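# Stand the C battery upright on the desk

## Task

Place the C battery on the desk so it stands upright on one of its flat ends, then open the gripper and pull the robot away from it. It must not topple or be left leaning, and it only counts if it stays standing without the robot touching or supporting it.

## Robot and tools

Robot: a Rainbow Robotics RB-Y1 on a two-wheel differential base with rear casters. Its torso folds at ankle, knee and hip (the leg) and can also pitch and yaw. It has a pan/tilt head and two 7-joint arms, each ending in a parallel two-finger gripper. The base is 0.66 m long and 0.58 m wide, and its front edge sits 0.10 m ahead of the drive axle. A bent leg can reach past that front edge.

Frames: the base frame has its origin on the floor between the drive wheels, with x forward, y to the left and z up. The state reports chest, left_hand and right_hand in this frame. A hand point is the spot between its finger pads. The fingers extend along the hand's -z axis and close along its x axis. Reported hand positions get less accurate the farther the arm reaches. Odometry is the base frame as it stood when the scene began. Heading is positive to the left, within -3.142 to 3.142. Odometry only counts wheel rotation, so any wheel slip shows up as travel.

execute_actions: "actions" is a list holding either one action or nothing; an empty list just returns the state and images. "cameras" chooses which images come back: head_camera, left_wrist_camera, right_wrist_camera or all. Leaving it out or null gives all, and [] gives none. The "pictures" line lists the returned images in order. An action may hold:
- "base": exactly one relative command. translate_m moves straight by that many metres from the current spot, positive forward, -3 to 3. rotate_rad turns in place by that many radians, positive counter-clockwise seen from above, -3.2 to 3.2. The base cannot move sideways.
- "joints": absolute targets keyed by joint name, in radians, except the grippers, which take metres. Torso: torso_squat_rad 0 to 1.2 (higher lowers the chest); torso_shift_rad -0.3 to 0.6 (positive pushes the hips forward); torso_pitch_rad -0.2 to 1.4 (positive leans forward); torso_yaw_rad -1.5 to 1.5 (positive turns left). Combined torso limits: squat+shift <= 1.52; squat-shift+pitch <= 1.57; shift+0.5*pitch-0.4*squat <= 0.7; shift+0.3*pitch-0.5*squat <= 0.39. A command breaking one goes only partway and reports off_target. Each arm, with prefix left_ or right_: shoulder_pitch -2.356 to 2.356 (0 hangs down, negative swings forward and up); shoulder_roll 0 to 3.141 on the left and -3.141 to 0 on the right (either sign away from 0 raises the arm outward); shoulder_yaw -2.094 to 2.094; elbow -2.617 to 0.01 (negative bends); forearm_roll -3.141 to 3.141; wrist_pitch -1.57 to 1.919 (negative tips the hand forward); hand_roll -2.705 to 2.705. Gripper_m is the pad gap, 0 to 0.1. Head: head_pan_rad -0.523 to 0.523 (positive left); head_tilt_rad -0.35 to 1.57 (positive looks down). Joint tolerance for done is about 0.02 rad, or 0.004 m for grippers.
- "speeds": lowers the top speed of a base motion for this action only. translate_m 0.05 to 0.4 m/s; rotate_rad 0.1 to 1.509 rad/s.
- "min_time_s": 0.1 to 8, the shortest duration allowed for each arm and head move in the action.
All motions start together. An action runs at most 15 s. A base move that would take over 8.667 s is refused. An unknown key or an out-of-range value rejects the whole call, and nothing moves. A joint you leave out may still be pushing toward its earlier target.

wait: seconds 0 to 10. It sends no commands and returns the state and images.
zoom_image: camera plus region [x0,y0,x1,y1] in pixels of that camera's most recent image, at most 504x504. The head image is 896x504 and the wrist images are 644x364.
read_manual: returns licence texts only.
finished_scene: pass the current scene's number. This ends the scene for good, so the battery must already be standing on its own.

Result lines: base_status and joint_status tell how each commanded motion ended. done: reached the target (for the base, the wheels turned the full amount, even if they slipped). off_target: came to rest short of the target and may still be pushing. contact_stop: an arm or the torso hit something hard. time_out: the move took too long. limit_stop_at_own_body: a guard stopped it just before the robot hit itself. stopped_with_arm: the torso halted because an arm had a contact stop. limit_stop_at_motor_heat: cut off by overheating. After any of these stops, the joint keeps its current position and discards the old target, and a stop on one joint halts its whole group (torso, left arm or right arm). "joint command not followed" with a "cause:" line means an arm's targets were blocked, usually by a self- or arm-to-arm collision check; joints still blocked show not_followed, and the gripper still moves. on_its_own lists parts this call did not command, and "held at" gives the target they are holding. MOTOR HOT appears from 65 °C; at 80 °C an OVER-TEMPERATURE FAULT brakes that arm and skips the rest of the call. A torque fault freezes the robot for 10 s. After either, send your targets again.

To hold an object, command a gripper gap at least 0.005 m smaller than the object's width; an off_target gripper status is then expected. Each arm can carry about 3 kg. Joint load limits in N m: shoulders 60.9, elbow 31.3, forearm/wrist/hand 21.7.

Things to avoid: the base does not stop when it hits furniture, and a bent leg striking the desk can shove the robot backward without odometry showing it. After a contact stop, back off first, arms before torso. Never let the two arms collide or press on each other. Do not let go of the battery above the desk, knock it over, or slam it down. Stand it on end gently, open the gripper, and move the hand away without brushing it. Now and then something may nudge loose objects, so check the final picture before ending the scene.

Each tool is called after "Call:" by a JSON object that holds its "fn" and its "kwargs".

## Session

Call:
{"fn": "execute_actions", "kwargs": {"actions": []}}

Scene clock: 0.00 s.
base_odometry: x=+0.000 y=+0.000 heading=+0.000 (m, m, rad; odometry frame)
base_status: not commanded
joint_positions: torso_squat_rad=+0.350 torso_shift_rad=+0.000 torso_pitch_rad=-0.001 torso_yaw_rad=+0.000 left_shoulder_pitch_rad=+0.034 left_shoulder_roll_rad=+0.017 left_shoulder_yaw_rad=-0.019 left_elbow_rad=-0.202 left_forearm_roll_rad=+0.032 left_wrist_pitch_rad=-0.034 left_hand_roll_rad=-0.043 left_gripper_m=+0.100 right_shoulder_pitch_rad=+0.038 right_shoulder_roll_rad=-0.048 right_shoulder_yaw_rad=+0.056 right_elbow_rad=-0.141 right_forearm_roll_rad=-0.019 right_wrist_pitch_rad=+0.023 right_hand_roll_rad=+0.054 right_gripper_m=+0.099 head_pan_rad=+0.000 head_tilt_rad=+0.400
joint_status: not commanded
chest: x=-0.2286 y=+0.0005 z=+1.2474 quat_wxyz=(+1.000, +0.000, -0.001, +0.000) (m; base frame)
left_hand: x=-0.1458 y=+0.2323 z=+0.5674 quat_wxyz=(+0.995, +0.009, -0.103, -0.010) (m; base frame)
right_hand: x=-0.1921 y=-0.2530 z=+0.5637 quat_wxyz=(+0.998, -0.023, -0.040, +0.041) (m; base frame)
pictures: head_camera, left_wrist_camera, right_wrist_camera
Images, in order (width x height): head_camera 896x504, left_wrist_camera 644x364, right_wrist_camera 644x364.

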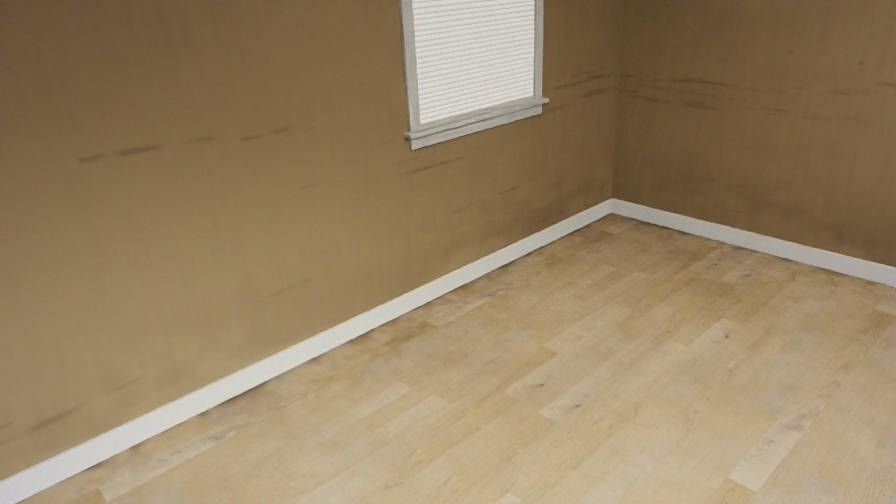

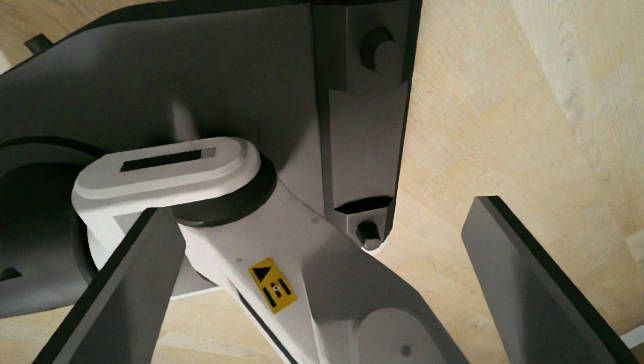

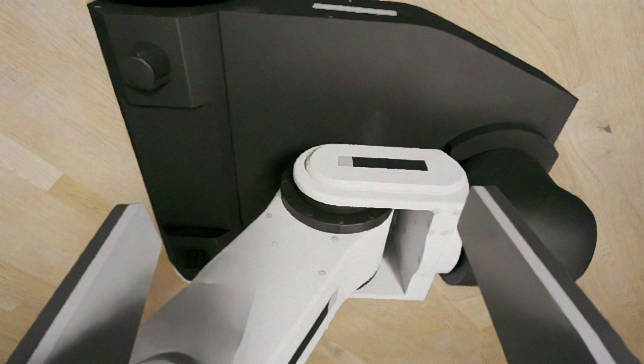

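Call:
{"fn": "execute_actions", "kwargs": {"actions": [{"base":{"rotate_rad":-0.7},"joints":{"head_pan_rad":-0.52,"torso_squat_rad":0}}], "cameras": ["head_camera"]}}

Scene clock: 3.07 s.
base_odometry: x=+0.000 y=+0.000 heading=-0.700 (m, m, rad; odometry frame)
base_status: done
joint_positions: torso_squat_rad=+0.000 torso_shift_rad=+0.000 torso_pitch_rad=-0.001 torso_yaw_rad=+0.000 left_shoulder_pitch_rad=+0.034 left_shoulder_roll_rad=+0.017 left_shoulder_yaw_rad=-0.019 left_elbow_rad=-0.202 left_forearm_roll_rad=+0.032 left_wrist_pitch_rad=-0.034 left_hand_roll_rad=-0.043 left_gripper_m=+0.100 right_shoulder_pitch_rad=+0.038 right_shoulder_roll_rad=-0.048 right_shoulder_yaw_rad=+0.056 right_elbow_rad=-0.141 right_forearm_roll_rad=-0.019 right_wrist_pitch_rad=+0.023 right_hand_roll_rad=+0.054 right_gripper_m=+0.099 head_pan_rad=-0.520 head_tilt_rad=+0.400
joint_status: all done
chest: x=-0.2285 y=+0.0006 z=+1.2899 quat_wxyz=(+1.000, +0.000, -0.001, +0.000) (m; base frame)
left_hand: x=-0.1459 y=+0.2323 z=+0.6099 quat_wxyz=(+0.995, +0.009, -0.103, -0.010) (m; base frame)
right_hand: x=-0.1922 y=-0.2529 z=+0.6062 quat_wxyz=(+0.998, -0.023, -0.040, +0.041) (m; base frame)
pictures: head_camera
Images, in order (width x height): head_camera 896x504.

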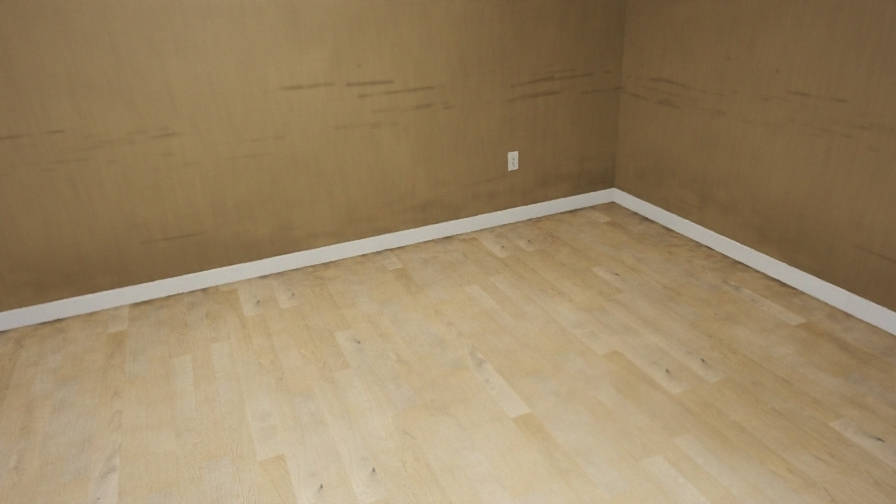

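Call:
{"fn": "execute_actions", "kwargs": {"actions": [{"base":{"rotate_rad":-1.3}}], "cameras": ["head_camera"]}}

Scene clock: 6.97 s.
base_odometry: x=+0.000 y=+0.000 heading=-1.999 (m, m, rad; odometry frame)
base_status: done
joint_positions: torso_squat_rad=+0.000 torso_shift_rad=+0.000 torso_pitch_rad=-0.001 torso_yaw_rad=+0.000 left_shoulder_pitch_rad=+0.034 left_shoulder_roll_rad=+0.017 left_shoulder_yaw_rad=-0.019 left_elbow_rad=-0.202 left_forearm_roll_rad=+0.032 left_wrist_pitch_rad=-0.034 left_hand_roll_rad=-0.043 left_gripper_m=+0.100 right_shoulder_pitch_rad=+0.038 right_shoulder_roll_rad=-0.048 right_shoulder_yaw_rad=+0.056 right_elbow_rad=-0.141 right_forearm_roll_rad=-0.019 right_wrist_pitch_rad=+0.023 right_hand_roll_rad=+0.054 right_gripper_m=+0.099 head_pan_rad=-0.520 head_tilt_rad=+0.400
joint_status: not commanded
chest: x=-0.2286 y=+0.0005 z=+1.2899 quat_wxyz=(+1.000, +0.000, -0.001, +0.000) (m; base frame)
left_hand: x=-0.1459 y=+0.2323 z=+0.6099 quat_wxyz=(+0.995, +0.009, -0.103, -0.010) (m; base frame)
right_hand: x=-0.1922 y=-0.2529 z=+0.6062 quat_wxyz=(+0.998, -0.023, -0.040, +0.041) (m; base frame)
pictures: head_camera
Images, in order (width x height): head_camera 896x504.

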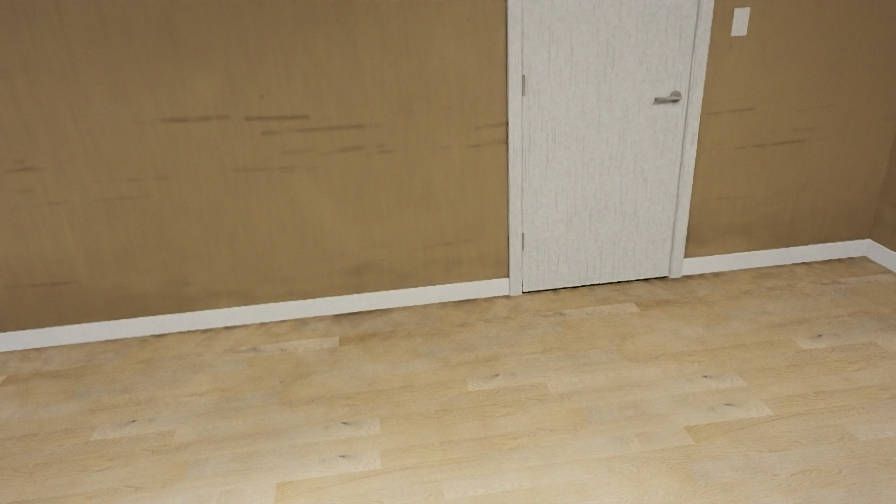

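Call:
{"fn": "execute_actions", "kwargs": {"actions": [{"base":{"rotate_rad":-1.7},"joints":{"head_pan_rad":-0.15,"head_tilt_rad":0.5}}], "cameras": ["head_camera"]}}

Scene clock: 11.40 s.
base_odometry: x=+0.000 y=+0.000 heading=+2.585 (m, m, rad; odometry frame)
base_status: done
joint_positions: torso_squat_rad=+0.000 torso_shift_rad=+0.000 torso_pitch_rad=-0.001 torso_yaw_rad=+0.000 left_shoulder_pitch_rad=+0.034 left_shoulder_roll_rad=+0.017 left_shoulder_yaw_rad=-0.019 left_elbow_rad=-0.202 left_forearm_roll_rad=+0.032 left_wrist_pitch_rad=-0.034 left_hand_roll_rad=-0.043 left_gripper_m=+0.100 right_shoulder_pitch_rad=+0.038 right_shoulder_roll_rad=-0.048 right_shoulder_yaw_rad=+0.056 right_elbow_rad=-0.141 right_forearm_roll_rad=-0.019 right_wrist_pitch_rad=+0.023 right_hand_roll_rad=+0.054 right_gripper_m=+0.099 head_pan_rad=-0.150 head_tilt_rad=+0.500
joint_status: all done
chest: x=-0.2286 y=+0.0005 z=+1.2899 quat_wxyz=(+1.000, +0.000, -0.001, +0.000) (m; base frame)
left_hand: x=-0.1459 y=+0.2323 z=+0.6099 quat_wxyz=(+0.995, +0.009, -0.103, -0.010) (m; base frame)
right_hand: x=-0.1922 y=-0.2529 z=+0.6062 quat_wxyz=(+0.998, -0.023, -0.040, +0.041) (m; base frame)
pictures: head_camera
Images, in order (width x height): head_camera 896x504.

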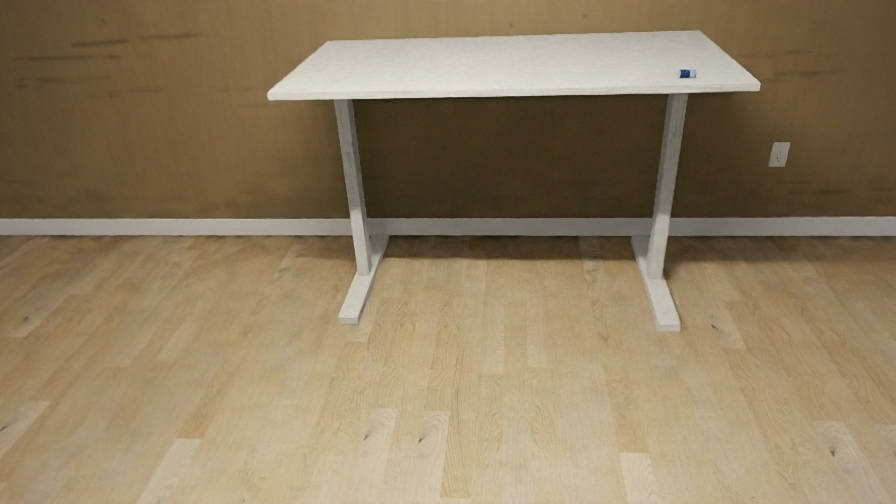

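Call:
{"fn": "zoom_image", "kwargs": {"camera": "head_camera", "region": [660, 55, 720, 100]}}

Region (660, 55, 720, 100) of head_camera's 896x504 image, scaled by 8.400, with more detail than that image has; it fills the top 378 rows of this view, and the rest is white.

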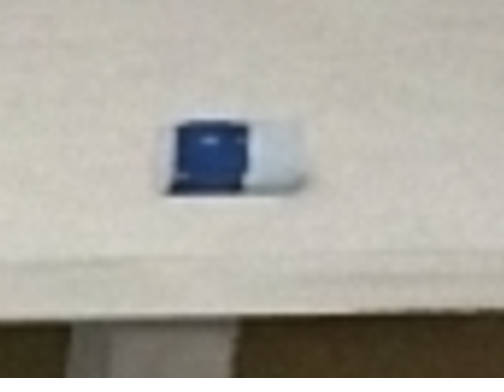

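Call:
{"fn": "execute_actions", "kwargs": {"actions": [{"base":{"rotate_rad":-0.563},"joints":{"head_pan_rad":0.0}}], "cameras": ["head_camera"]}}

Call:
{"fn": "execute_actions", "kwargs": {"actions": [{"base":{"translate_m":1.55},"joints":{"left_shoulder_pitch_rad":-0.64,"left_shoulder_roll_rad":0.34,"left_shoulder_yaw_rad":-0.3,"left_elbow_rad":-1.487,"left_forearm_roll_rad":0.835,"left_wrist_pitch_rad":1.449,"left_hand_roll_rad":0.865,"left_gripper_m":0.07,"head_tilt_rad":0.65,"torso_pitch_rad":-0.03},"min_time_s":3}], "cameras": ["head_camera","left_wrist_camera"]}}

Scene clock: 15.57 s.
base_odometry: x=+0.000 y=+0.000 heading=+2.022 (m, m, rad; odometry frame)
base_status: done
joint_positions: torso_squat_rad=+0.000 torso_shift_rad=+0.000 torso_pitch_rad=-0.001 torso_yaw_rad=+0.000 left_shoulder_pitch_rad=+0.034 left_shoulder_roll_rad=+0.017 left_shoulder_yaw_rad=-0.019 left_elbow_rad=-0.202 left_forearm_roll_rad=+0.032 left_wrist_pitch_rad=-0.034 left_hand_roll_rad=-0.043 left_gripper_m=+0.100 right_shoulder_pitch_rad=+0.038 right_shoulder_roll_rad=-0.048 right_shoulder_yaw_rad=+0.056 right_elbow_rad=-0.141 right_forearm_roll_rad=-0.019 right_wrist_pitch_rad=+0.023 right_hand_roll_rad=+0.054 right_gripper_m=+0.099 head_pan_rad=+0.000 head_tilt_rad=+0.500
joint_status: all done
chest: x=-0.2286 y=+0.0005 z=+1.2899 quat_wxyz=(+1.000, +0.000, -0.001, +0.000) (m; base frame)
left_hand: x=-0.1459 y=+0.2323 z=+0.6099 quat_wxyz=(+0.995, +0.009, -0.103, -0.010) (m; base frame)
right_hand: x=-0.1922 y=-0.2529 z=+0.6062 quat_wxyz=(+0.998, -0.023, -0.040, +0.041) (m; base frame)
pictures: head_camera
Images, in order (width x height): head_camera 896x504.

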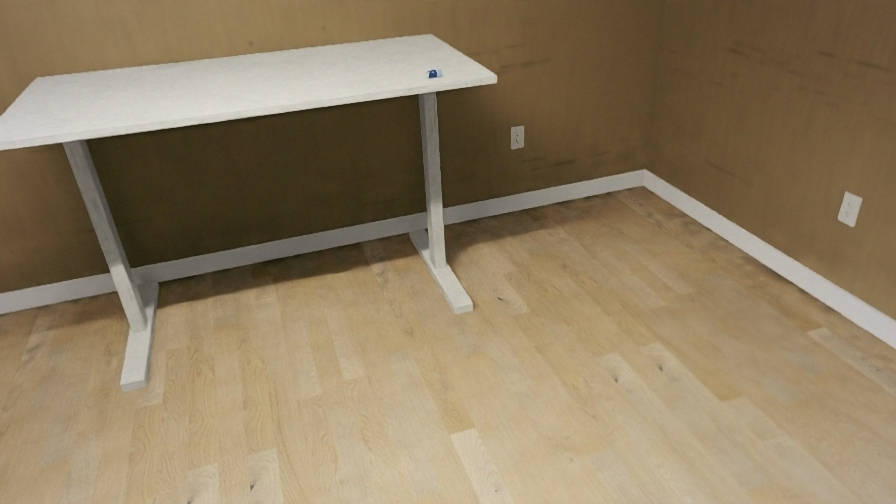

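Scene clock: 21.00 s.
base_odometry: x=-0.676 y=+1.395 heading=+2.022 (m, m, rad; odometry frame)
base_status: done
joint_positions: torso_squat_rad=+0.000 torso_shift_rad=+0.000 torso_pitch_rad=-0.030 torso_yaw_rad=+0.000 left_shoulder_pitch_rad=-0.640 left_shoulder_roll_rad=+0.340 left_shoulder_yaw_rad=-0.300 left_elbow_rad=-1.487 left_forearm_roll_rad=+0.835 left_wrist_pitch_rad=+1.449 left_hand_roll_rad=+0.865 left_gripper_m=+0.070 right_shoulder_pitch_rad=+0.038 right_shoulder_roll_rad=-0.048 right_shoulder_yaw_rad=+0.056 right_elbow_rad=-0.141 right_forearm_roll_rad=-0.019 right_wrist_pitch_rad=+0.023 right_hand_roll_rad=+0.054 right_gripper_m=+0.099 head_pan_rad=+0.000 head_tilt_rad=+0.650
joint_status: all done
chest: x=-0.2374 y=+0.0005 z=+1.2898 quat_wxyz=(+1.000, +0.000, -0.015, +0.000) (m; base frame)
left_hand: x=+0.2456 y=+0.0650 z=+1.0661 quat_wxyz=(+0.945, -0.267, -0.116, +0.149) (m; base frame)
right_hand: x=-0.1813 y=-0.2529 z=+0.6074 quat_wxyz=(+0.997, -0.023, -0.055, +0.041) (m; base frame)
pictures: head_camera, left_wrist_camera
Images, in order (width x height): head_camera 896x504, left_wrist_camera 644x364.

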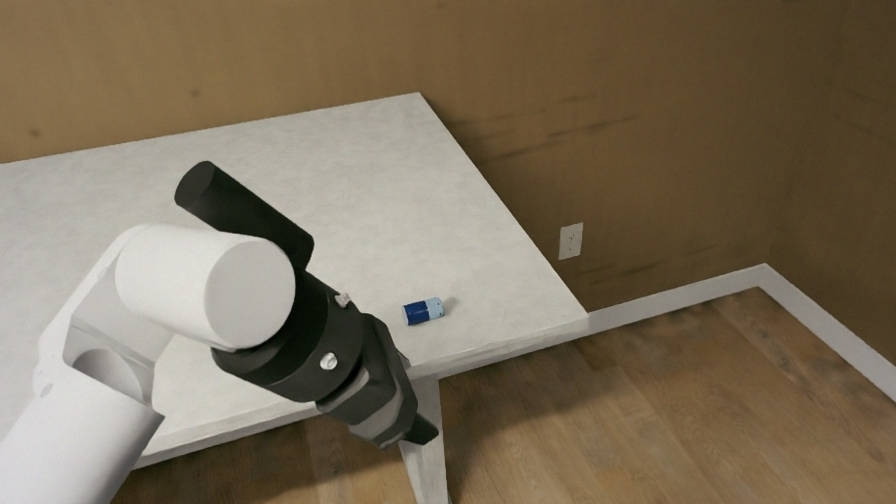

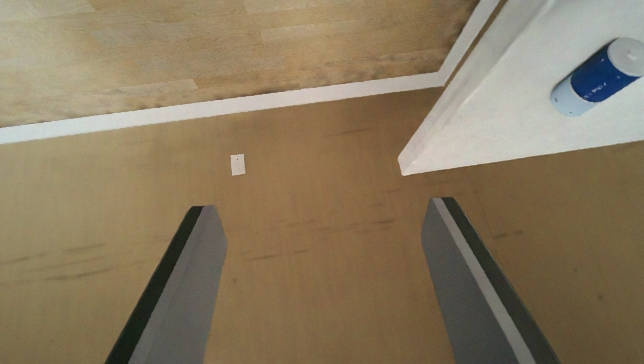

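Call:
{"fn": "zoom_image", "kwargs": {"camera": "left_wrist_camera", "region": [524, 20, 644, 140]}}

Call:
{"fn": "zoom_image", "kwargs": {"camera": "head_camera", "region": [390, 280, 460, 340]}}

Region (524, 20, 644, 140) of left_wrist_camera's 644x364 image, scaled by 4.200, with more detail than that image has.

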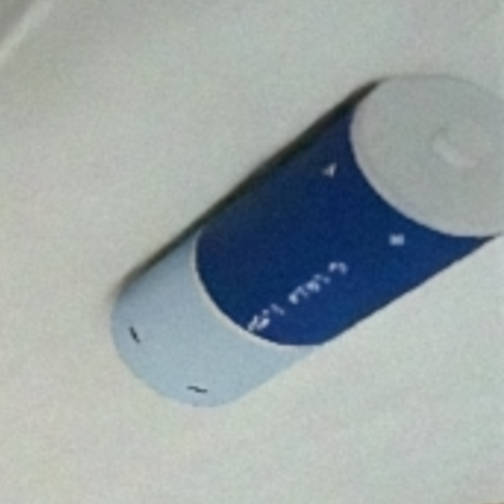

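Region (390, 280, 460, 340) of head_camera's 896x504 image, scaled by 7.200, with more detail than that image has; it fills the top 432 rows of this view, and the rest is white.

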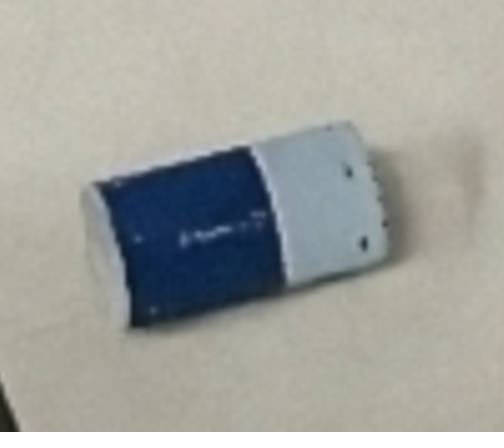

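Call:
{"fn": "execute_actions", "kwargs": {"actions": [{"base":{"translate_m":0.16},"joints":{"torso_shift_rad":0.1,"torso_pitch_rad":0.02,"torso_yaw_rad":-0.025,"head_tilt_rad":0.9,"head_pan_rad":0.1}}], "cameras": ["head_camera","left_wrist_camera"]}}

Scene clock: 23.57 s.
base_odometry: x=-0.745 y=+1.539 heading=+2.021 (m, m, rad; odometry frame)
base_status: done
joint_positions: torso_squat_rad=+0.000 torso_shift_rad=+0.100 torso_pitch_rad=+0.020 torso_yaw_rad=-0.025 left_shoulder_pitch_rad=-0.640 left_shoulder_roll_rad=+0.340 left_shoulder_yaw_rad=-0.300 left_elbow_rad=-1.487 left_forearm_roll_rad=+0.835 left_wrist_pitch_rad=+1.449 left_hand_roll_rad=+0.865 left_gripper_m=+0.070 right_shoulder_pitch_rad=+0.038 right_shoulder_roll_rad=-0.048 right_shoulder_yaw_rad=+0.056 right_elbow_rad=-0.141 right_forearm_roll_rad=-0.019 right_wrist_pitch_rad=+0.023 right_hand_roll_rad=+0.054 right_gripper_m=+0.099 head_pan_rad=+0.100 head_tilt_rad=+0.900
joint_status: all done
chest: x=-0.1518 y=+0.0005 z=+1.2864 quat_wxyz=(+1.000, +0.000, +0.010, -0.012) (m; base frame)
left_hand: x=+0.3209 y=+0.0532 z=+1.0387 quat_wxyz=(+0.949, -0.265, -0.089, +0.144) (m; base frame)
right_hand: x=-0.1362 y=-0.2538 z=+0.6022 quat_wxyz=(+0.999, -0.023, -0.030, +0.029) (m; base frame)
pictures: head_camera, left_wrist_camera
Images, in order (width x height): head_camera 896x504, left_wrist_camera 644x364.

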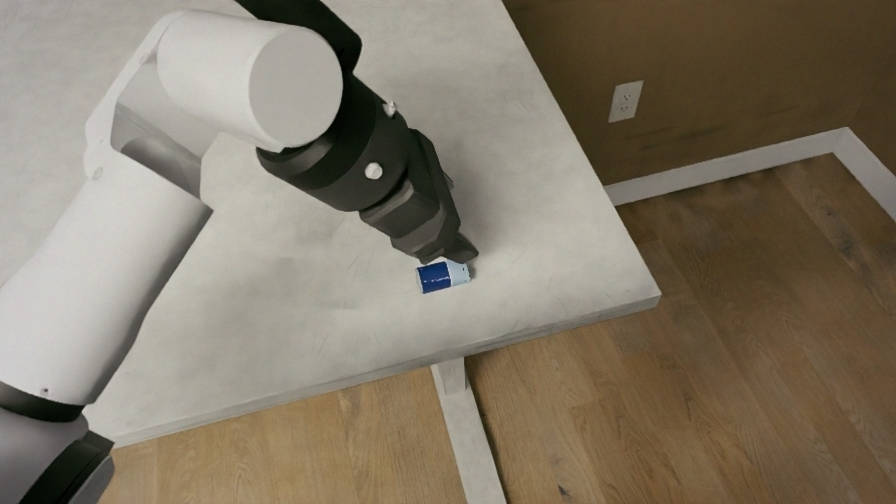

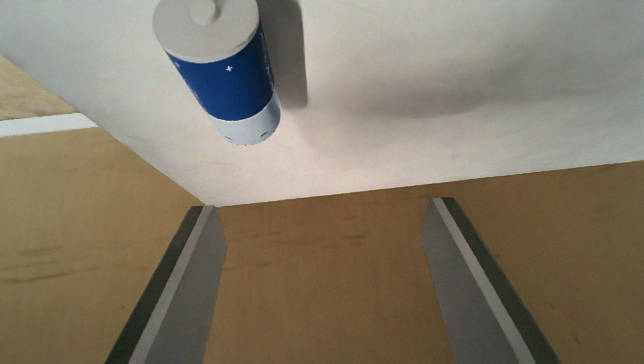

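Call:
{"fn": "execute_actions", "kwargs": {"actions": [{"base":{"translate_m":-0.03},"joints":{"torso_pitch_rad":0.045,"torso_yaw_rad":0}}], "cameras": []}}

Call:
{"fn": "execute_actions", "kwargs": {"actions": [{"joints":{"torso_pitch_rad":0.102}}], "cameras": ["head_camera","left_wrist_camera"]}}

Scene clock: 26.60 s.
base_odometry: x=-0.732 y=+1.512 heading=+2.021 (m, m, rad; odometry frame)
base_status: done
joint_positions: torso_squat_rad=+0.000 torso_shift_rad=+0.100 torso_pitch_rad=+0.045 torso_yaw_rad=+0.000 left_shoulder_pitch_rad=-0.640 left_shoulder_roll_rad=+0.340 left_shoulder_yaw_rad=-0.300 left_elbow_rad=-1.487 left_forearm_roll_rad=+0.835 left_wrist_pitch_rad=+1.449 left_hand_roll_rad=+0.865 left_gripper_m=+0.070 right_shoulder_pitch_rad=+0.038 right_shoulder_roll_rad=-0.048 right_shoulder_yaw_rad=+0.056 right_elbow_rad=-0.141 right_forearm_roll_rad=-0.019 right_wrist_pitch_rad=+0.023 right_hand_roll_rad=+0.054 right_gripper_m=+0.099 head_pan_rad=+0.100 head_tilt_rad=+0.900
joint_status: all done
chest: x=-0.1442 y=+0.0005 z=+1.2861 quat_wxyz=(+1.000, +0.000, +0.022, +0.000) (m; base frame)
left_hand: x=+0.3206 y=+0.0651 z=+1.0269 quat_wxyz=(+0.949, -0.261, -0.081, +0.159) (m; base frame)
right_hand: x=-0.1394 y=-0.2529 z=+0.6015 quat_wxyz=(+0.999, -0.022, -0.017, +0.041) (m; base frame)
pictures: none
No camera images: the call's "cameras" was empty. Leave "cameras" out to get every camera's image.

Scene clock: 27.57 s.
base_odometry: x=-0.732 y=+1.512 heading=+2.021 (m, m, rad; odometry frame)
base_status: not commanded
joint_positions: torso_squat_rad=+0.000 torso_shift_rad=+0.100 torso_pitch_rad=+0.102 torso_yaw_rad=+0.000 left_shoulder_pitch_rad=-0.640 left_shoulder_roll_rad=+0.340 left_shoulder_yaw_rad=-0.300 left_elbow_rad=-1.487 left_forearm_roll_rad=+0.835 left_wrist_pitch_rad=+1.449 left_hand_roll_rad=+0.865 left_gripper_m=+0.070 right_shoulder_pitch_rad=+0.038 right_shoulder_roll_rad=-0.048 right_shoulder_yaw_rad=+0.056 right_elbow_rad=-0.141 right_forearm_roll_rad=-0.019 right_wrist_pitch_rad=+0.023 right_hand_roll_rad=+0.054 right_gripper_m=+0.099 head_pan_rad=+0.100 head_tilt_rad=+0.900
joint_status: all done
chest: x=-0.1266 y=+0.0005 z=+1.2848 quat_wxyz=(+0.999, +0.000, +0.051, +0.000) (m; base frame)
left_hand: x=+0.3228 y=+0.0651 z=+0.9995 quat_wxyz=(+0.951, -0.257, -0.053, +0.167) (m; base frame)
right_hand: x=-0.1608 y=-0.2529 z=+0.6010 quat_wxyz=(+0.999, -0.020, +0.011, +0.042) (m; base frame)
pictures: head_camera, left_wrist_camera
Images, in order (width x height): head_camera 896x504, left_wrist_camera 644x364.

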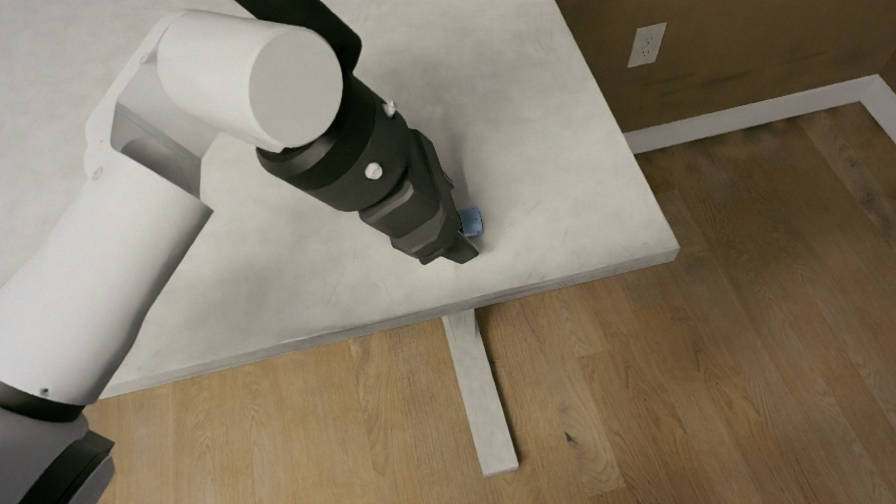

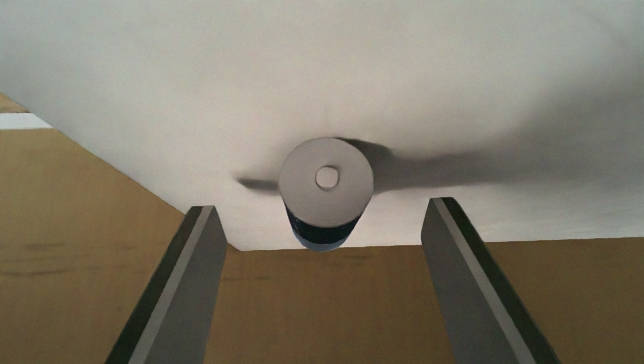

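Call:
{"fn": "execute_actions", "kwargs": {"actions": [{"joints":{"torso_pitch_rad":0.126,"left_gripper_m":0.045}}], "cameras": ["left_wrist_camera"]}}

Scene clock: 28.50 s.
base_odometry: x=-0.732 y=+1.512 heading=+2.021 (m, m, rad; odometry frame)
base_status: not commanded
joint_positions: torso_squat_rad=+0.000 torso_shift_rad=+0.100 torso_pitch_rad=+0.126 torso_yaw_rad=+0.000 left_shoulder_pitch_rad=-0.640 left_shoulder_roll_rad=+0.340 left_shoulder_yaw_rad=-0.300 left_elbow_rad=-1.487 left_forearm_roll_rad=+0.835 left_wrist_pitch_rad=+1.449 left_hand_roll_rad=+0.865 left_gripper_m=+0.045 right_shoulder_pitch_rad=+0.038 right_shoulder_roll_rad=-0.048 right_shoulder_yaw_rad=+0.056 right_elbow_rad=-0.141 right_forearm_roll_rad=-0.019 right_wrist_pitch_rad=+0.023 right_hand_roll_rad=+0.054 right_gripper_m=+0.099 head_pan_rad=+0.100 head_tilt_rad=+0.900
joint_status: all done
chest: x=-0.1191 y=+0.0005 z=+1.2840 quat_wxyz=(+0.998, +0.000, +0.063, +0.000) (m; base frame)
left_hand: x=+0.3232 y=+0.0650 z=+0.9879 quat_wxyz=(+0.951, -0.255, -0.042, +0.170) (m; base frame)
right_hand: x=-0.1698 y=-0.2529 z=+0.6012 quat_wxyz=(+0.999, -0.020, +0.023, +0.042) (m; base frame)
pictures: left_wrist_camera
Images, in order (width x height): left_wrist_camera 644x364.

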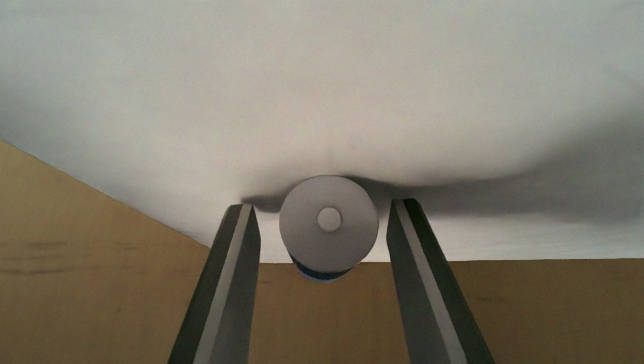

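Call:
{"fn": "execute_actions", "kwargs": {"actions": [{"joints":{"left_gripper_m":0.018}}], "cameras": []}}

Call:
{"fn": "execute_actions", "kwargs": {"actions": [{"joints":{"torso_pitch_rad":0.0}}], "cameras": ["left_wrist_camera"]}}

Scene clock: 29.57 s.
base_odometry: x=-0.732 y=+1.512 heading=+2.021 (m, m, rad; odometry frame)
base_status: not commanded
joint_positions: torso_squat_rad=+0.000 torso_shift_rad=+0.100 torso_pitch_rad=+0.126 torso_yaw_rad=+0.000 left_shoulder_pitch_rad=-0.640 left_shoulder_roll_rad=+0.340 left_shoulder_yaw_rad=-0.300 left_elbow_rad=-1.487 left_forearm_roll_rad=+0.835 left_wrist_pitch_rad=+1.449 left_hand_roll_rad=+0.865 left_gripper_m=+0.025 right_shoulder_pitch_rad=+0.038 right_shoulder_roll_rad=-0.048 right_shoulder_yaw_rad=+0.056 right_elbow_rad=-0.141 right_forearm_roll_rad=-0.019 right_wrist_pitch_rad=+0.023 right_hand_roll_rad=+0.054 right_gripper_m=+0.099 head_pan_rad=+0.100 head_tilt_rad=+0.900
joint_status: left_gripper_m off_target (ended at +0.025, target +0.018)
chest: x=-0.1191 y=+0.0005 z=+1.2840 quat_wxyz=(+0.998, +0.000, +0.063, +0.000) (m; base frame)
left_hand: x=+0.3232 y=+0.0650 z=+0.9879 quat_wxyz=(+0.951, -0.255, -0.042, +0.170) (m; base frame)
right_hand: x=-0.1698 y=-0.2529 z=+0.6012 quat_wxyz=(+0.999, -0.020, +0.023, +0.042) (m; base frame)
pictures: none
No camera images: the call's "cameras" was empty. Leave "cameras" out to get every camera's image.

Scene clock: 30.77 s.
base_odometry: x=-0.732 y=+1.512 heading=+2.021 (m, m, rad; odometry frame)
base_status: not commanded
joint_positions: torso_squat_rad=+0.000 torso_shift_rad=+0.100 torso_pitch_rad=+0.000 torso_yaw_rad=+0.000 left_shoulder_pitch_rad=-0.640 left_shoulder_roll_rad=+0.340 left_shoulder_yaw_rad=-0.300 left_elbow_rad=-1.487 left_forearm_roll_rad=+0.835 left_wrist_pitch_rad=+1.449 left_hand_roll_rad=+0.865 left_gripper_m=+0.025 right_shoulder_pitch_rad=+0.038 right_shoulder_roll_rad=-0.048 right_shoulder_yaw_rad=+0.056 right_elbow_rad=-0.141 right_forearm_roll_rad=-0.019 right_wrist_pitch_rad=+0.023 right_hand_roll_rad=+0.054 right_gripper_m=+0.099 head_pan_rad=+0.100 head_tilt_rad=+0.900
joint_status: all done
chest: x=-0.1581 y=+0.0005 z=+1.2864 quat_wxyz=(+1.000, +0.000, +0.000, +0.000) (m; base frame)
left_hand: x=+0.3179 y=+0.0651 z=+1.0483 quat_wxyz=(+0.947, -0.265, -0.102, +0.153) (m; base frame)
right_hand: x=-0.1225 y=-0.2529 z=+0.6027 quat_wxyz=(+0.998, -0.023, -0.040, +0.041) (m; base frame)
pictures: left_wrist_camera
Images, in order (width x height): left_wrist_camera 644x364.

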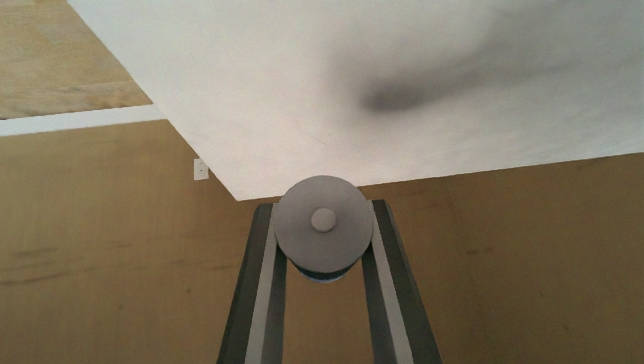

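Call:
{"fn": "execute_actions", "kwargs": {"actions": [{"joints":{"left_elbow_rad":-1.15,"left_forearm_roll_rad":0.462,"left_wrist_pitch_rad":0.614,"left_hand_roll_rad":-1.516,"torso_squat_rad":0.3,"head_pan_rad":0.2,"head_tilt_rad":0.7},"min_time_s":1.9}], "cameras": ["head_camera","left_wrist_camera"]}}

Call:
{"fn": "execute_actions", "kwargs": {"actions": [{"joints":{"torso_squat_rad":0.385}}], "cameras": ["left_wrist_camera"]}}

Scene clock: 33.27 s.
base_odometry: x=-0.732 y=+1.512 heading=+2.021 (m, m, rad; odometry frame)
base_status: not commanded
joint_positions: torso_squat_rad=+0.300 torso_shift_rad=+0.100 torso_pitch_rad=+0.000 torso_yaw_rad=+0.000 left_shoulder_pitch_rad=-0.640 left_shoulder_roll_rad=+0.340 left_shoulder_yaw_rad=-0.300 left_elbow_rad=-1.150 left_forearm_roll_rad=+0.462 left_wrist_pitch_rad=+0.614 left_hand_roll_rad=-1.516 left_gripper_m=+0.025 right_shoulder_pitch_rad=+0.038 right_shoulder_roll_rad=-0.048 right_shoulder_yaw_rad=+0.056 right_elbow_rad=-0.141 right_forearm_roll_rad=-0.019 right_wrist_pitch_rad=+0.023 right_hand_roll_rad=+0.054 right_gripper_m=+0.099 head_pan_rad=+0.200 head_tilt_rad=+0.700
joint_status: all done
chest: x=-0.1613 y=+0.0005 z=+1.2553 quat_wxyz=(+1.000, +0.000, +0.000, +0.000) (m; base frame)
left_hand: x=+0.4664 y=+0.1508 z=+1.0207 quat_wxyz=(+0.514, +0.297, -0.403, -0.697) (m; base frame)
right_hand: x=-0.1256 y=-0.2530 z=+0.5716 quat_wxyz=(+0.998, -0.023, -0.040, +0.041) (m; base frame)
pictures: head_camera, left_wrist_camera
Images, in order (width x height): head_camera 896x504, left_wrist_camera 644x364.

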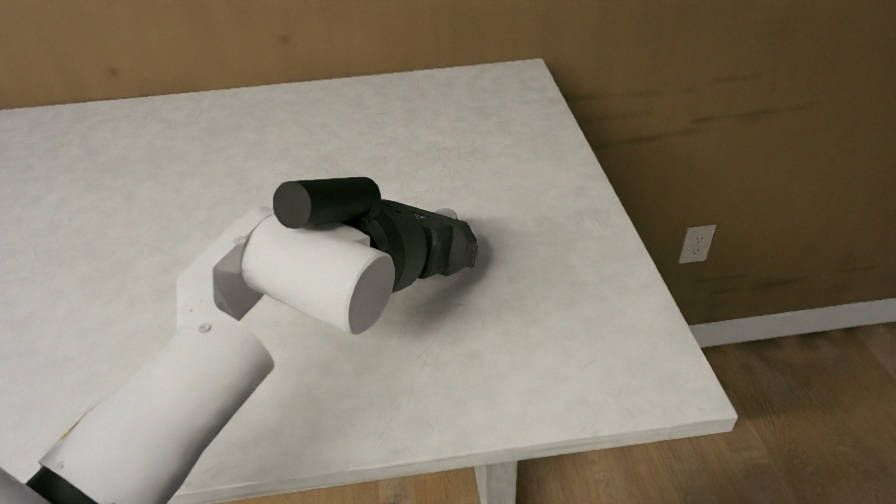

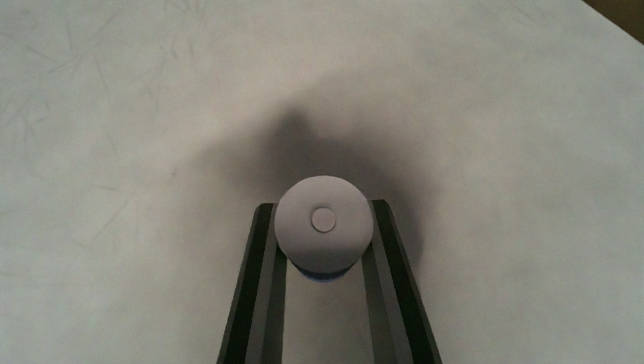

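Scene clock: 34.30 s.
base_odometry: x=-0.732 y=+1.512 heading=+2.021 (m, m, rad; odometry frame)
base_status: not commanded
joint_positions: torso_squat_rad=+0.385 torso_shift_rad=+0.100 torso_pitch_rad=+0.000 torso_yaw_rad=+0.000 left_shoulder_pitch_rad=-0.640 left_shoulder_roll_rad=+0.340 left_shoulder_yaw_rad=-0.300 left_elbow_rad=-1.150 left_forearm_roll_rad=+0.462 left_wrist_pitch_rad=+0.614 left_hand_roll_rad=-1.516 left_gripper_m=+0.025 right_shoulder_pitch_rad=+0.038 right_shoulder_roll_rad=-0.048 right_shoulder_yaw_rad=+0.056 right_elbow_rad=-0.141 right_forearm_roll_rad=-0.019 right_wrist_pitch_rad=+0.023 right_hand_roll_rad=+0.054 right_gripper_m=+0.099 head_pan_rad=+0.200 head_tilt_rad=+0.700
joint_status: all done
chest: x=-0.1633 y=+0.0005 z=+1.2354 quat_wxyz=(+1.000, +0.000, +0.000, +0.000) (m; base frame)
left_hand: x=+0.4644 y=+0.1508 z=+1.0008 quat_wxyz=(+0.514, +0.297, -0.403, -0.697) (m; base frame)
right_hand: x=-0.1276 y=-0.2530 z=+0.5517 quat_wxyz=(+0.998, -0.023, -0.040, +0.041) (m; base frame)
pictures: left_wrist_camera
Images, in order (width x height): left_wrist_camera 644x364.

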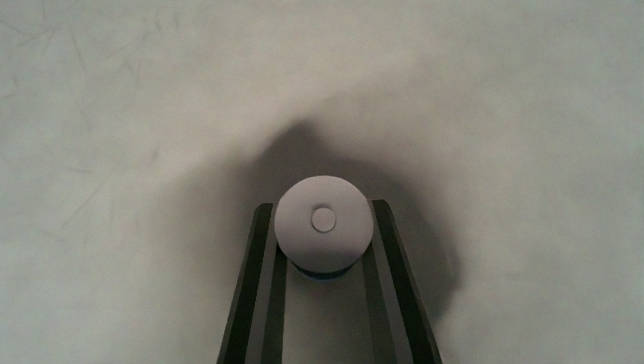

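Call:
{"fn": "execute_actions", "kwargs": {"actions": [{"joints":{"torso_squat_rad":0.414}}], "cameras": ["left_wrist_camera"]}}

Scene clock: 35.23 s.
base_odometry: x=-0.732 y=+1.512 heading=+2.021 (m, m, rad; odometry frame)
base_status: not commanded
joint_positions: torso_squat_rad=+0.414 torso_shift_rad=+0.100 torso_pitch_rad=+0.000 torso_yaw_rad=+0.000 left_shoulder_pitch_rad=-0.641 left_shoulder_roll_rad=+0.340 left_shoulder_yaw_rad=-0.300 left_elbow_rad=-1.150 left_forearm_roll_rad=+0.462 left_wrist_pitch_rad=+0.614 left_hand_roll_rad=-1.516 left_gripper_m=+0.025 right_shoulder_pitch_rad=+0.038 right_shoulder_roll_rad=-0.048 right_shoulder_yaw_rad=+0.056 right_elbow_rad=-0.141 right_forearm_roll_rad=-0.019 right_wrist_pitch_rad=+0.023 right_hand_roll_rad=+0.054 right_gripper_m=+0.099 head_pan_rad=+0.200 head_tilt_rad=+0.700
joint_status: all done
chest: x=-0.1643 y=+0.0005 z=+1.2276 quat_wxyz=(+1.000, +0.000, +0.000, +0.000) (m; base frame)
left_hand: x=+0.4638 y=+0.1506 z=+0.9940 quat_wxyz=(+0.514, +0.297, -0.403, -0.696) (m; base frame)
right_hand: x=-0.1284 y=-0.2530 z=+0.5439 quat_wxyz=(+0.998, -0.023, -0.040, +0.041) (m; base frame)
pictures: left_wrist_camera
Images, in order (width x height): left_wrist_camera 644x364.

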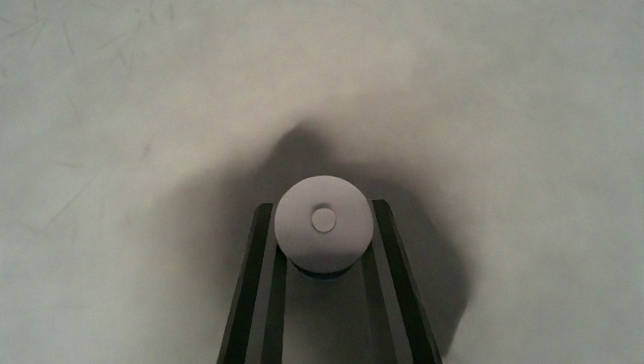

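Contact has been made (the hand stopped 1 mm short). Releasing.

Call:
{"fn": "execute_actions", "kwargs": {"actions": [{"joints":{"torso_squat_rad":0.411,"left_gripper_m":0.08}}], "cameras": ["left_wrist_camera"]}}

Scene clock: 36.53 s.
base_odometry: x=-0.732 y=+1.512 heading=+2.021 (m, m, rad; odometry frame)
base_status: not commanded
joint_positions: torso_squat_rad=+0.411 torso_shift_rad=+0.100 torso_pitch_rad=+0.000 torso_yaw_rad=+0.000 left_shoulder_pitch_rad=-0.640 left_shoulder_roll_rad=+0.340 left_shoulder_yaw_rad=-0.300 left_elbow_rad=-1.150 left_forearm_roll_rad=+0.462 left_wrist_pitch_rad=+0.614 left_hand_roll_rad=-1.516 left_gripper_m=+0.080 right_shoulder_pitch_rad=+0.038 right_shoulder_roll_rad=-0.048 right_shoulder_yaw_rad=+0.056 right_elbow_rad=-0.141 right_forearm_roll_rad=-0.019 right_wrist_pitch_rad=+0.023 right_hand_roll_rad=+0.054 right_gripper_m=+0.099 head_pan_rad=+0.200 head_tilt_rad=+0.700
joint_status: all done
chest: x=-0.1639 y=+0.0005 z=+1.2284 quat_wxyz=(+1.000, +0.000, +0.000, +0.000) (m; base frame)
left_hand: x=+0.4638 y=+0.1508 z=+0.9940 quat_wxyz=(+0.514, +0.297, -0.403, -0.697) (m; base frame)
right_hand: x=-0.1283 y=-0.2530 z=+0.5447 quat_wxyz=(+0.998, -0.023, -0.040, +0.041) (m; base frame)
pictures: left_wrist_camera
Images, in order (width x height): left_wrist_camera 644x364.

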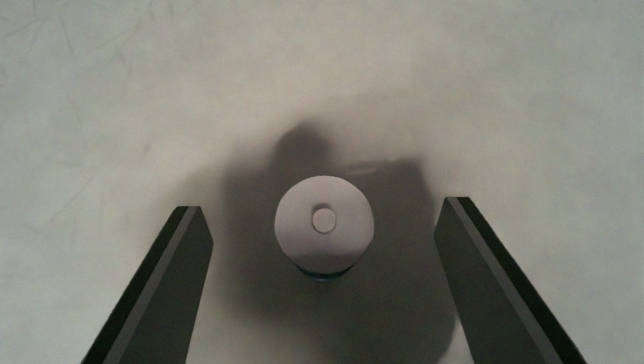

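Call:
{"fn": "execute_actions", "kwargs": {"actions": [{"base":{"translate_m":-0.5},"joints":{"torso_squat_rad":0.2,"torso_shift_rad":0,"head_tilt_rad":0.5}}], "cameras": ["head_camera"]}}

Scene clock: 39.73 s.
base_odometry: x=-0.515 y=+1.062 heading=+2.020 (m, m, rad; odometry frame)
base_status: done
joint_positions: torso_squat_rad=+0.200 torso_shift_rad=+0.000 torso_pitch_rad=+0.000 torso_yaw_rad=+0.000 left_shoulder_pitch_rad=-0.640 left_shoulder_roll_rad=+0.340 left_shoulder_yaw_rad=-0.300 left_elbow_rad=-1.150 left_forearm_roll_rad=+0.462 left_wrist_pitch_rad=+0.614 left_hand_roll_rad=-1.516 left_gripper_m=+0.080 right_shoulder_pitch_rad=+0.038 right_shoulder_roll_rad=-0.048 right_shoulder_yaw_rad=+0.056 right_elbow_rad=-0.141 right_forearm_roll_rad=-0.019 right_wrist_pitch_rad=+0.023 right_hand_roll_rad=+0.054 right_gripper_m=+0.099 head_pan_rad=+0.200 head_tilt_rad=+0.500
joint_status: all done
chest: x=-0.2280 y=+0.0005 z=+1.2760 quat_wxyz=(+1.000, +0.000, +0.000, +0.000) (m; base frame)
left_hand: x=+0.3997 y=+0.1509 z=+1.0414 quat_wxyz=(+0.514, +0.297, -0.403, -0.697) (m; base frame)
right_hand: x=-0.1924 y=-0.2530 z=+0.5922 quat_wxyz=(+0.998, -0.023, -0.040, +0.041) (m; base frame)
pictures: head_camera
Images, in order (width x height): head_camera 896x504.

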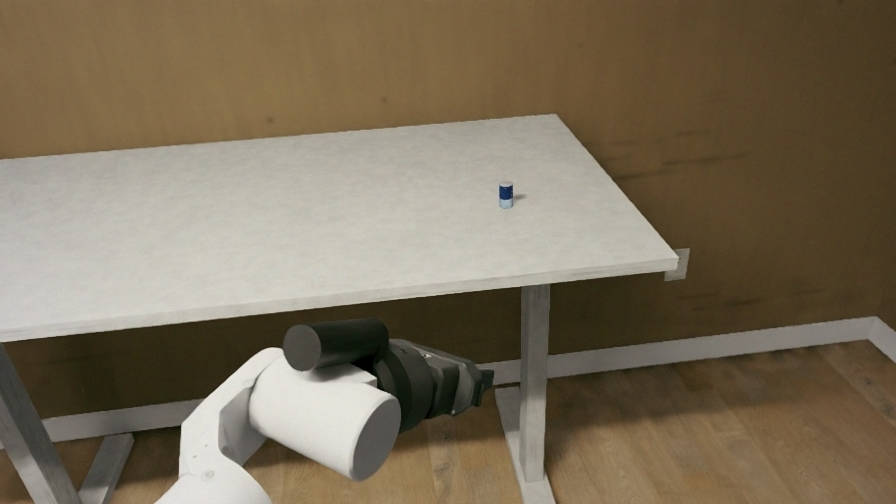

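Call:
{"fn": "finished_scene", "kwargs": {"scene": 2}}

The scene is finished: the task was done.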